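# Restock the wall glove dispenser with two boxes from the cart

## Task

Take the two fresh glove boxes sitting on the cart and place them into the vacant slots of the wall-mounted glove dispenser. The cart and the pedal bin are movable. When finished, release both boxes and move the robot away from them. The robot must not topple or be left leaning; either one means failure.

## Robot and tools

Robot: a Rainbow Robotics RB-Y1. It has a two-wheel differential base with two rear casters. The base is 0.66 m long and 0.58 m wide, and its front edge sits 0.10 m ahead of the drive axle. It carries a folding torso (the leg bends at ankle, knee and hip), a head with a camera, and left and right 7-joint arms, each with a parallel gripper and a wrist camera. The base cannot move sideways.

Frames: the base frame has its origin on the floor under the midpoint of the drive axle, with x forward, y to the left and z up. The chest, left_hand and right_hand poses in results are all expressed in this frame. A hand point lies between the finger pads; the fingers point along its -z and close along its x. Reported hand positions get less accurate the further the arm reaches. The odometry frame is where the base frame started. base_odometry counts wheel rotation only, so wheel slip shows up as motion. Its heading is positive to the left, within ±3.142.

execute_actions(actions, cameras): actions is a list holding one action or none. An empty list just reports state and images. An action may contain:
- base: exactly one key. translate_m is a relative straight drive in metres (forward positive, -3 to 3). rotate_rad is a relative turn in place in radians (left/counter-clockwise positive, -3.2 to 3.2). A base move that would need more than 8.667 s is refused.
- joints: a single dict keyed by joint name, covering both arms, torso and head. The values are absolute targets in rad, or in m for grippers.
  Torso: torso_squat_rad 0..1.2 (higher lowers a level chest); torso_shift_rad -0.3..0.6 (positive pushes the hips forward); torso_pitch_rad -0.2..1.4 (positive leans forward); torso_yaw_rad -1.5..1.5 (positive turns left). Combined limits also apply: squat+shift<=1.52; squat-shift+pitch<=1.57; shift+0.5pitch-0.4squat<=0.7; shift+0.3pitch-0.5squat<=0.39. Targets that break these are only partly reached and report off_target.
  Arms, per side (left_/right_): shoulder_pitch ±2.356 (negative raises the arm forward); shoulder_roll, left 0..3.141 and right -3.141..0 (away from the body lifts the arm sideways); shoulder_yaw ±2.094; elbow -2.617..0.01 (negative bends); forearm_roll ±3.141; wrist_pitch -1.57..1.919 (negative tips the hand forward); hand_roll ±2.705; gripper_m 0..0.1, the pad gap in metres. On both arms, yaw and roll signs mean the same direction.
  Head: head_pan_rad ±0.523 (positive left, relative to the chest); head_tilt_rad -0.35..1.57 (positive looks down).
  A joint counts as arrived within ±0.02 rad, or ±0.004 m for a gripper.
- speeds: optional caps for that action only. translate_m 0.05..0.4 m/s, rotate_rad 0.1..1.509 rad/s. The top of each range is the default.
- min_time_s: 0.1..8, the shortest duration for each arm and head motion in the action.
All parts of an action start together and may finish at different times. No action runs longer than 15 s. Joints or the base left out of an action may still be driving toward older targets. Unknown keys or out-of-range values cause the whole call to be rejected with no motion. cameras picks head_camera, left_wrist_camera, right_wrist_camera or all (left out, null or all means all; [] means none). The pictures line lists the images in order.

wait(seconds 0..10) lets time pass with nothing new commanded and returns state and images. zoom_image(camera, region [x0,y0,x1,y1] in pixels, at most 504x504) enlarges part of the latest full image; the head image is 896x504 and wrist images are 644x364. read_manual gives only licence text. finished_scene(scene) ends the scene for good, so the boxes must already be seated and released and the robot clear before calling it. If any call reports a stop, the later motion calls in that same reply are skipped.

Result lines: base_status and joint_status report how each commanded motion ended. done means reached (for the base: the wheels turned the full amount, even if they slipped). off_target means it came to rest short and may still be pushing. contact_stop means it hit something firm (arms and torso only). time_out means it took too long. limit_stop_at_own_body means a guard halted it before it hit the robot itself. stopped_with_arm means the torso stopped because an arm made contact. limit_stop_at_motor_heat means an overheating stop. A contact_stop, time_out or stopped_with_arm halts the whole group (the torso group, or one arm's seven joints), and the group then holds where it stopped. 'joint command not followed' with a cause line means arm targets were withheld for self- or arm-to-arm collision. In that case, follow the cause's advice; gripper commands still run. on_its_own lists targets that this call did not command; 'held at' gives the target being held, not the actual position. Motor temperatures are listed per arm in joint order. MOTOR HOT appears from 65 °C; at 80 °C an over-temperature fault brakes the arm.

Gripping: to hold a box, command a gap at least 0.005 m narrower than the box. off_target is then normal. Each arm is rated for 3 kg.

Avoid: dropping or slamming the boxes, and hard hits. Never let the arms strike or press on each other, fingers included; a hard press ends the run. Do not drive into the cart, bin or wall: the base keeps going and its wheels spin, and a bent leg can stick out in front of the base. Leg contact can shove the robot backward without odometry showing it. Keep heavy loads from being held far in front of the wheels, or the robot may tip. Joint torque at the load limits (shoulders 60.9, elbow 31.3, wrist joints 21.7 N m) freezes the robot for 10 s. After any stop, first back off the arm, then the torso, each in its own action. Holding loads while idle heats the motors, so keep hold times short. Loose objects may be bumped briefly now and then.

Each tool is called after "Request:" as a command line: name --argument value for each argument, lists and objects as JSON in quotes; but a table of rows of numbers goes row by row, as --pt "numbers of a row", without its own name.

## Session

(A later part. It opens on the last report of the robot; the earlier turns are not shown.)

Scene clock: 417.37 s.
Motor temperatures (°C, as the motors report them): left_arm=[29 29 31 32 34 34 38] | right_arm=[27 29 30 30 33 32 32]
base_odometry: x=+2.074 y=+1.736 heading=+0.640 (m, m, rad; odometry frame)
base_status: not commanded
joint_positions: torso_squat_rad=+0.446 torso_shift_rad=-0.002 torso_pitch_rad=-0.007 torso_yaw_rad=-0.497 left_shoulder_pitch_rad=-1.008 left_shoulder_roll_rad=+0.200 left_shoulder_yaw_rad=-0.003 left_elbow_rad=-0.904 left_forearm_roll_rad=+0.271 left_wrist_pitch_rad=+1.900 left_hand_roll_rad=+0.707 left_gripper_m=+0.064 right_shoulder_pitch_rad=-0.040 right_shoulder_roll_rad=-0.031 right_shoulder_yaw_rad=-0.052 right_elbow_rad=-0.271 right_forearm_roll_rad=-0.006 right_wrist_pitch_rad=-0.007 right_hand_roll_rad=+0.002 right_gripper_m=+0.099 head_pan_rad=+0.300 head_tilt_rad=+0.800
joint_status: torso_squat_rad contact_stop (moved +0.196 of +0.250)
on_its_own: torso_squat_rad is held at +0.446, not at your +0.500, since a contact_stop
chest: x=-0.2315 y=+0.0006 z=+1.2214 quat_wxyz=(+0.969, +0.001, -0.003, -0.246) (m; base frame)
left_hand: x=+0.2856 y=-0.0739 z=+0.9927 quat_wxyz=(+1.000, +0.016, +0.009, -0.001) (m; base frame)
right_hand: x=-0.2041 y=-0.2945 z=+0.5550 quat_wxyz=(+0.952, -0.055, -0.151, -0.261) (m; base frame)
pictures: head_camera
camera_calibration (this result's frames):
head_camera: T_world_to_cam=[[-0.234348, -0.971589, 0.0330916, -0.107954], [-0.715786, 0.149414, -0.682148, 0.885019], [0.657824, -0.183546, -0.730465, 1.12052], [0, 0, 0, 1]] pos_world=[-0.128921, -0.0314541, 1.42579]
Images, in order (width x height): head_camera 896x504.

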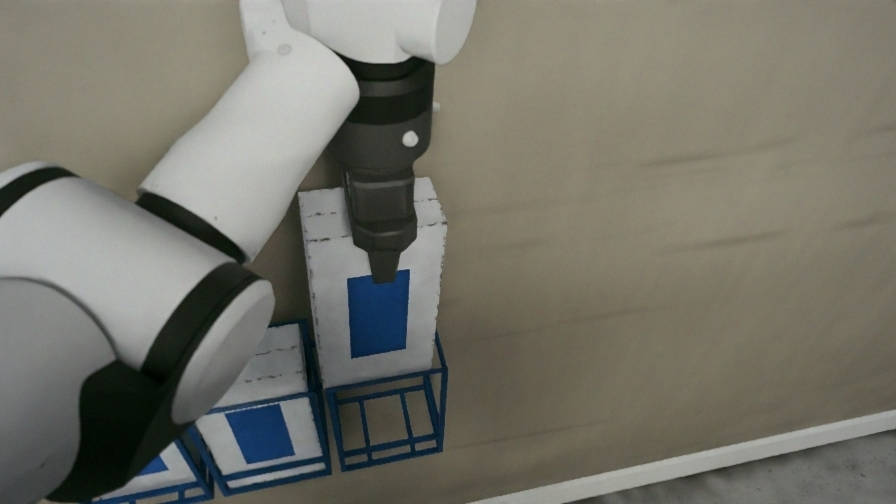

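Request:
execute_actions --actions '[{"joints":{"torso_squat_rad":0.3,"torso_shift_rad":0,"torso_pitch_rad":0}}]' --cameras '[]'

Request:
execute_actions --actions '[{"joints":{"torso_yaw_rad":-0.512,"left_hand_roll_rad":0.722,"left_shoulder_pitch_rad":-1.0,"left_shoulder_roll_rad":0.2,"left_elbow_rad":-0.9,"left_wrist_pitch_rad":1.9}}]' --cameras '["left_wrist_camera"]'

Request:
execute_actions --actions '[{"joints":{"torso_squat_rad":0.5}}]' --cameras '["head_camera"]'

Request:
zoom_image --camera "head_camera" --region '[250, 280, 600, 504]'

Scene clock: 427.00 s.
Motor temperatures (°C, as the motors report them): left_arm=[29 29 31 32 34 34 38] | right_arm=[27 29 30 30 33 32 32]
base_odometry: x=+2.074 y=+1.736 heading=+0.641 (m, m, rad; odometry frame)
base_status: not commanded
joint_positions: torso_squat_rad=+0.300 torso_shift_rad=+0.000 torso_pitch_rad=+0.000 torso_yaw_rad=-0.497 left_shoulder_pitch_rad=-1.000 left_shoulder_roll_rad=+0.199 left_shoulder_yaw_rad=-0.003 left_elbow_rad=-0.900 left_forearm_roll_rad=+0.271 left_wrist_pitch_rad=+1.900 left_hand_roll_rad=+0.707 left_gripper_m=+0.064 right_shoulder_pitch_rad=-0.040 right_shoulder_roll_rad=-0.031 right_shoulder_yaw_rad=-0.052 right_elbow_rad=-0.271 right_forearm_roll_rad=-0.006 right_wrist_pitch_rad=-0.007 right_hand_roll_rad=+0.002 right_gripper_m=+0.099 head_pan_rad=+0.300 head_tilt_rad=+0.800
joint_status: all done
chest: x=-0.2281 y=+0.0007 z=+1.2586 quat_wxyz=(+0.969, +0.000, +0.000, -0.246) (m; base frame)
left_hand: x=+0.2856 y=-0.0711 z=+1.0219 quat_wxyz=(+1.000, +0.019, +0.017, +0.001) (m; base frame)
right_hand: x=-0.2050 y=-0.2945 z=+0.5921 quat_wxyz=(+0.952, -0.056, -0.148, -0.261) (m; base frame)
pictures: none
No camera images: the call's "cameras" was empty. Leave "cameras" out to get every camera's image.

Scene clock: 428.13 s.
Motor temperatures (°C, as the motors report them): left_arm=[29 29 31 32 34 34 38] | right_arm=[27 29 30 30 33 32 32]
base_odometry: x=+2.074 y=+1.736 heading=+0.641 (m, m, rad; odometry frame)
base_status: not commanded
joint_positions: torso_squat_rad=+0.300 torso_shift_rad=+0.000 torso_pitch_rad=+0.000 torso_yaw_rad=-0.512 left_shoulder_pitch_rad=-1.000 left_shoulder_roll_rad=+0.200 left_shoulder_yaw_rad=-0.003 left_elbow_rad=-0.900 left_forearm_roll_rad=+0.271 left_wrist_pitch_rad=+1.900 left_hand_roll_rad=+0.722 left_gripper_m=+0.064 right_shoulder_pitch_rad=-0.040 right_shoulder_roll_rad=-0.031 right_shoulder_yaw_rad=-0.052 right_elbow_rad=-0.271 right_forearm_roll_rad=-0.006 right_wrist_pitch_rad=-0.007 right_hand_roll_rad=+0.002 right_gripper_m=+0.099 head_pan_rad=+0.300 head_tilt_rad=+0.800
joint_status: all done
chest: x=-0.2280 y=+0.0007 z=+1.2587 quat_wxyz=(+0.967, +0.000, +0.000, -0.253) (m; base frame)
left_hand: x=+0.2847 y=-0.0784 z=+1.0219 quat_wxyz=(+1.000, +0.020, +0.017, +0.001) (m; base frame)
right_hand: x=-0.2093 y=-0.2948 z=+0.5921 quat_wxyz=(+0.950, -0.057, -0.148, -0.268) (m; base frame)
pictures: left_wrist_camera
camera_calibration (this result's frames):
left_wrist_camera: T_world_to_cam=[[0.999712, -0.00635444, -0.0231468, -0.261369], [0.00979103, -0.772495, 0.634946, -0.687234], [-0.0219155, -0.634989, -0.77221, 0.835654], [0, 0, 0, 1]] pos_world=[0.286336, -0.00191457, 1.07561]
Images, in order (width x height): left_wrist_camera 644x364.

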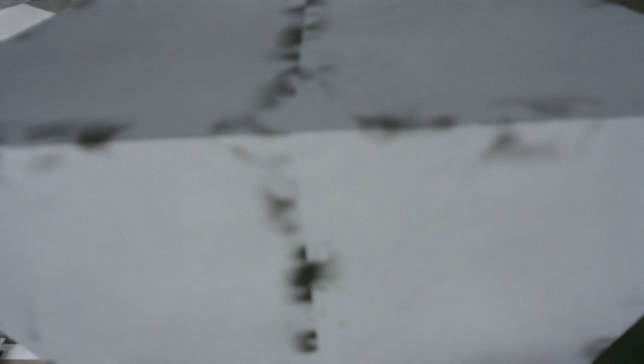

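Scene clock: 429.60 s.
Motor temperatures (°C, as the motors report them): left_arm=[29 29 31 32 34 34 38] | right_arm=[27 29 30 30 33 32 32]
base_odometry: x=+2.074 y=+1.736 heading=+0.641 (m, m, rad; odometry frame)
base_status: not commanded
joint_positions: torso_squat_rad=+0.500 torso_shift_rad=+0.000 torso_pitch_rad=+0.000 torso_yaw_rad=-0.512 left_shoulder_pitch_rad=-1.000 left_shoulder_roll_rad=+0.200 left_shoulder_yaw_rad=-0.003 left_elbow_rad=-0.900 left_forearm_roll_rad=+0.271 left_wrist_pitch_rad=+1.900 left_hand_roll_rad=+0.722 left_gripper_m=+0.064 right_shoulder_pitch_rad=-0.040 right_shoulder_roll_rad=-0.031 right_shoulder_yaw_rad=-0.052 right_elbow_rad=-0.271 right_forearm_roll_rad=-0.006 right_wrist_pitch_rad=-0.007 right_hand_roll_rad=+0.002 right_gripper_m=+0.099 head_pan_rad=+0.300 head_tilt_rad=+0.800
joint_status: all done
chest: x=-0.2281 y=+0.0007 z=+1.2042 quat_wxyz=(+0.967, +0.000, +0.000, -0.253) (m; base frame)
left_hand: x=+0.2848 y=-0.0787 z=+0.9679 quat_wxyz=(+1.000, +0.019, +0.016, +0.001) (m; base frame)
right_hand: x=-0.2092 y=-0.2948 z=+0.5377 quat_wxyz=(+0.950, -0.057, -0.148, -0.268) (m; base frame)
pictures: head_camera
camera_calibration (this result's frames):
head_camera: T_world_to_cam=[[-0.248266, -0.968074, 0.0346055, -0.11156], [-0.717858, 0.159876, -0.677584, 0.86983], [0.650418, -0.193063, -0.734631, 1.10909], [0, 0, 0, 1]] pos_world=[-0.124655, -0.0329386, 1.40802]
Images, in order (width x height): head_camera 896x504.

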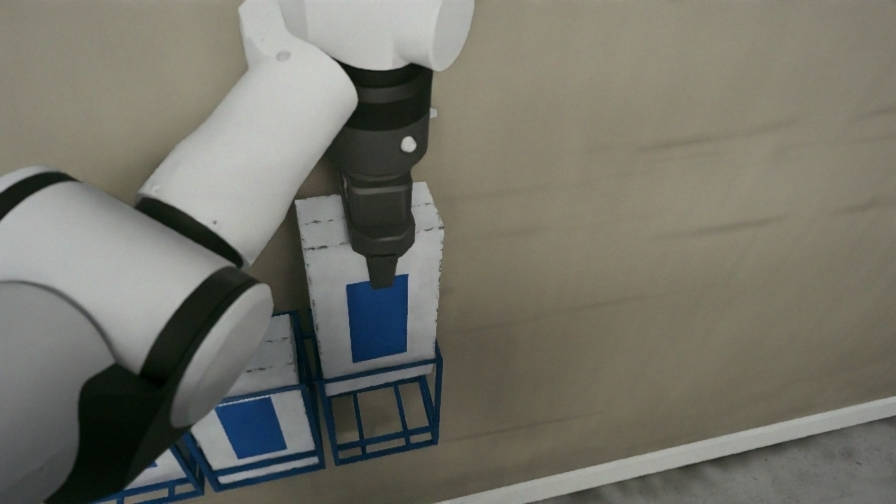

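Region (250, 280, 600, 504) of head_camera's 896x504 image, scaled by 1.440, with more detail than that image has; it fills the top 323 rows of this view, and the rest is white.

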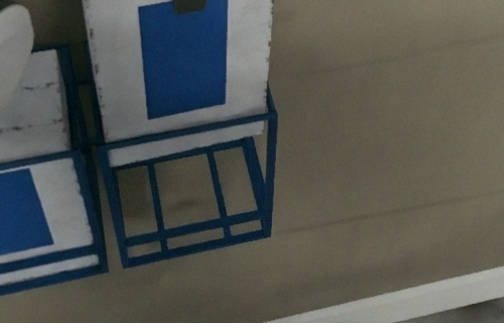

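Request:
execute_actions --actions '[{"joints":{"torso_squat_rad":0.79}}]' --cameras '["head_camera"]'

Request:
execute_actions --actions '[{"joints":{"left_gripper_m":0.08}}]' --cameras '[]'

Request:
execute_actions --actions '[{"joints":{"torso_squat_rad":0.3}}]' --cameras '["head_camera"]'

Scene clock: 438.93 s.
Motor temperatures (°C, as the motors report them): left_arm=[29 29 31 32 34 34 38] | right_arm=[27 29 30 30 33 32 32]
base_odometry: x=+2.074 y=+1.736 heading=+0.641 (m, m, rad; odometry frame)
base_status: not commanded
joint_positions: torso_squat_rad=+0.790 torso_shift_rad=+0.000 torso_pitch_rad=+0.000 torso_yaw_rad=-0.512 left_shoulder_pitch_rad=-1.000 left_shoulder_roll_rad=+0.200 left_shoulder_yaw_rad=-0.003 left_elbow_rad=-0.900 left_forearm_roll_rad=+0.271 left_wrist_pitch_rad=+1.900 left_hand_roll_rad=+0.722 left_gripper_m=+0.064 right_shoulder_pitch_rad=-0.040 right_shoulder_roll_rad=-0.031 right_shoulder_yaw_rad=-0.052 right_elbow_rad=-0.271 right_forearm_roll_rad=-0.006 right_wrist_pitch_rad=-0.007 right_hand_roll_rad=+0.002 right_gripper_m=+0.099 head_pan_rad=+0.300 head_tilt_rad=+0.800
joint_status: all done
chest: x=-0.2281 y=+0.0005 z=+1.0826 quat_wxyz=(+0.967, +0.000, +0.000, -0.253) (m; base frame)
left_hand: x=+0.2848 y=-0.0787 z=+0.8462 quat_wxyz=(+1.000, +0.019, +0.016, +0.001) (m; base frame)
right_hand: x=-0.2092 y=-0.2949 z=+0.4161 quat_wxyz=(+0.950, -0.057, -0.148, -0.268) (m; base frame)
pictures: head_camera
camera_calibration (this result's frames):
head_camera: T_world_to_cam=[[-0.248267, -0.968074, 0.0346013, -0.107455], [-0.717844, 0.159875, -0.677599, 0.787459], [0.650434, -0.193064, -0.734617, 1.01972], [0, 0, 0, 1]] pos_world=[-0.124663, -0.0330494, 1.2864]
Images, in order (width x height): head_camera 896x504.

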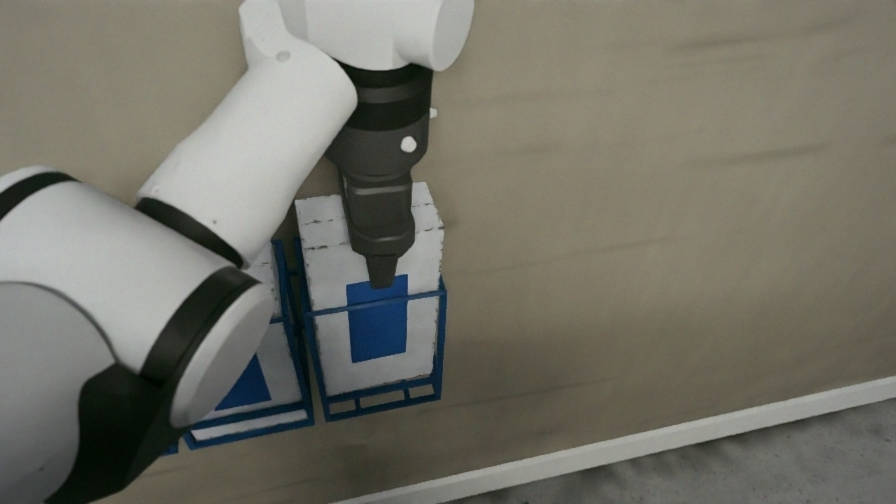

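Scene clock: 439.67 s.
Motor temperatures (°C, as the motors report them): left_arm=[29 29 31 32 34 34 38] | right_arm=[27 29 30 30 33 32 32]
base_odometry: x=+2.074 y=+1.736 heading=+0.641 (m, m, rad; odometry frame)
base_status: not commanded
joint_positions: torso_squat_rad=+0.790 torso_shift_rad=+0.000 torso_pitch_rad=+0.000 torso_yaw_rad=-0.512 left_shoulder_pitch_rad=-1.000 left_shoulder_roll_rad=+0.200 left_shoulder_yaw_rad=-0.003 left_elbow_rad=-0.900 left_forearm_roll_rad=+0.271 left_wrist_pitch_rad=+1.900 left_hand_roll_rad=+0.722 left_gripper_m=+0.080 right_shoulder_pitch_rad=-0.040 right_shoulder_roll_rad=-0.031 right_shoulder_yaw_rad=-0.052 right_elbow_rad=-0.271 right_forearm_roll_rad=-0.006 right_wrist_pitch_rad=-0.007 right_hand_roll_rad=+0.002 right_gripper_m=+0.099 head_pan_rad=+0.300 head_tilt_rad=+0.800
joint_status: all done
chest: x=-0.2281 y=+0.0005 z=+1.0826 quat_wxyz=(+0.967, +0.000, +0.000, -0.253) (m; base frame)
left_hand: x=+0.2848 y=-0.0787 z=+0.8462 quat_wxyz=(+1.000, +0.019, +0.016, +0.001) (m; base frame)
right_hand: x=-0.2092 y=-0.2949 z=+0.4161 quat_wxyz=(+0.950, -0.057, -0.148, -0.268) (m; base frame)
pictures: none
No camera images: the call's "cameras" was empty. Leave "cameras" out to get every camera's image.

Scene clock: 442.17 s.
Motor temperatures (°C, as the motors report them): left_arm=[30 29 31 32 34 34 38] | right_arm=[27 29 30 30 33 32 32]
base_odometry: x=+2.074 y=+1.736 heading=+0.641 (m, m, rad; odometry frame)
base_status: not commanded
joint_positions: torso_squat_rad=+0.300 torso_shift_rad=+0.000 torso_pitch_rad=+0.000 torso_yaw_rad=-0.512 left_shoulder_pitch_rad=-1.000 left_shoulder_roll_rad=+0.200 left_shoulder_yaw_rad=-0.003 left_elbow_rad=-0.900 left_forearm_roll_rad=+0.271 left_wrist_pitch_rad=+1.900 left_hand_roll_rad=+0.722 left_gripper_m=+0.080 right_shoulder_pitch_rad=-0.040 right_shoulder_roll_rad=-0.031 right_shoulder_yaw_rad=-0.052 right_elbow_rad=-0.271 right_forearm_roll_rad=-0.006 right_wrist_pitch_rad=-0.007 right_hand_roll_rad=+0.002 right_gripper_m=+0.099 head_pan_rad=+0.300 head_tilt_rad=+0.800
joint_status: all done
chest: x=-0.2280 y=+0.0007 z=+1.2587 quat_wxyz=(+0.967, +0.000, +0.000, -0.253) (m; base frame)
left_hand: x=+0.2849 y=-0.0785 z=+1.0222 quat_wxyz=(+1.000, +0.019, +0.016, +0.001) (m; base frame)
right_hand: x=-0.2093 y=-0.2948 z=+0.5921 quat_wxyz=(+0.950, -0.057, -0.148, -0.268) (m; base frame)
pictures: head_camera
camera_calibration (this result's frames):
head_camera: T_world_to_cam=[[-0.248258, -0.968073, 0.0346629, -0.113439], [-0.718011, 0.159875, -0.677421, 0.906522], [0.650252, -0.193064, -0.734778, 1.14915], [0, 0, 0, 1]] pos_world=[-0.124504, -0.0328888, 1.4624]
Images, in order (width x height): head_camera 896x504.

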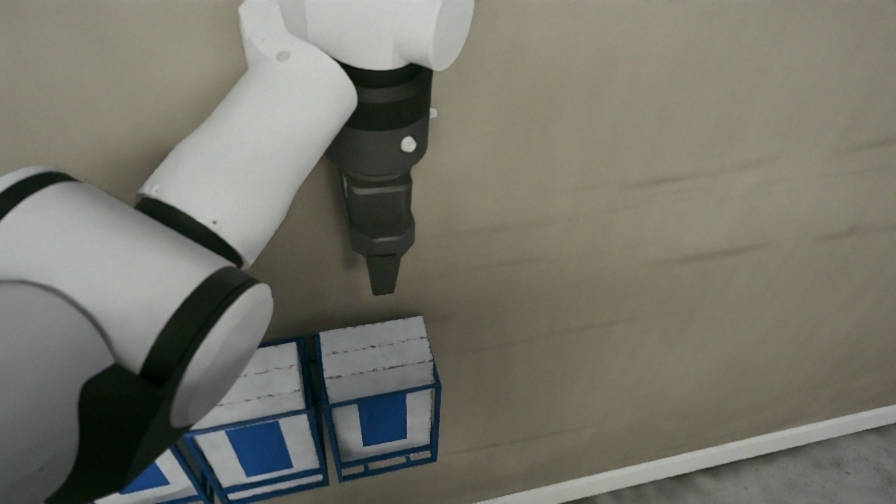

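Request:
execute_actions --actions '[{"base":{"translate_m":-0.6}}]' --cameras '["head_camera"]'

Request:
finished_scene --scene 1

Scene clock: 448.00 s.
Motor temperatures (°C, as the motors report them): left_arm=[30 29 31 32 34 34 38] | right_arm=[27 29 30 30 33 32 32]
base_odometry: x=+1.593 y=+1.378 heading=+0.643 (m, m, rad; odometry frame)
base_status: done
joint_positions: torso_squat_rad=+0.300 torso_shift_rad=+0.000 torso_pitch_rad=+0.000 torso_yaw_rad=-0.512 left_shoulder_pitch_rad=-1.000 left_shoulder_roll_rad=+0.200 left_shoulder_yaw_rad=-0.003 left_elbow_rad=-0.900 left_forearm_roll_rad=+0.271 left_wrist_pitch_rad=+1.900 left_hand_roll_rad=+0.722 left_gripper_m=+0.080 right_shoulder_pitch_rad=-0.040 right_shoulder_roll_rad=-0.031 right_shoulder_yaw_rad=-0.052 right_elbow_rad=-0.271 right_forearm_roll_rad=-0.006 right_wrist_pitch_rad=-0.007 right_hand_roll_rad=+0.002 right_gripper_m=+0.099 head_pan_rad=+0.300 head_tilt_rad=+0.800
joint_status: not commanded
chest: x=-0.2281 y=+0.0007 z=+1.2587 quat_wxyz=(+0.967, +0.000, +0.000, -0.253) (m; base frame)
left_hand: x=+0.2849 y=-0.0785 z=+1.0224 quat_wxyz=(+1.000, +0.019, +0.016, +0.001) (m; base frame)
right_hand: x=-0.2093 y=-0.2948 z=+0.5921 quat_wxyz=(+0.950, -0.057, -0.148, -0.268) (m; base frame)
pictures: head_camera
camera_calibration (this result's frames):
head_camera: T_world_to_cam=[[-0.24827, -0.968072, 0.0346102, -0.113396], [-0.717858, 0.159876, -0.677583, 0.906679], [0.650416, -0.193069, -0.734631, 1.14908], [0, 0, 0, 1]] pos_world=[-0.124667, -0.0328802, 1.46243]
Images, in order (width x height): head_camera 896x504.

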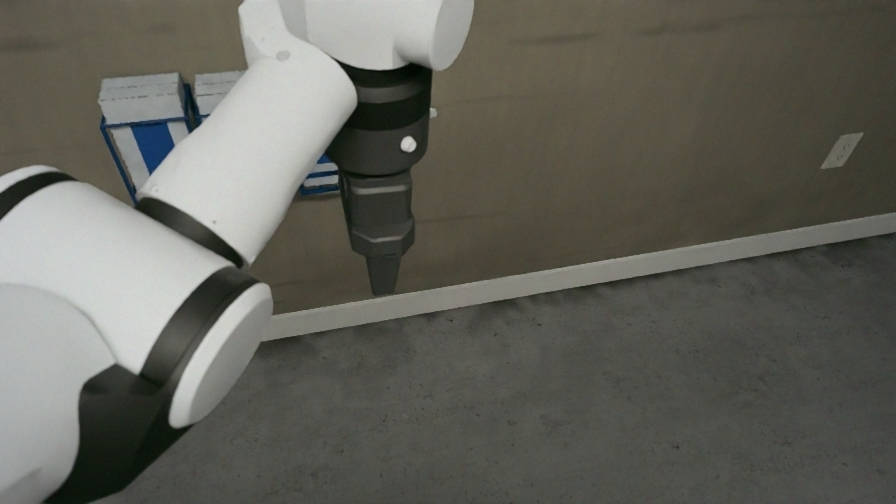

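The scene is finished: the task was done.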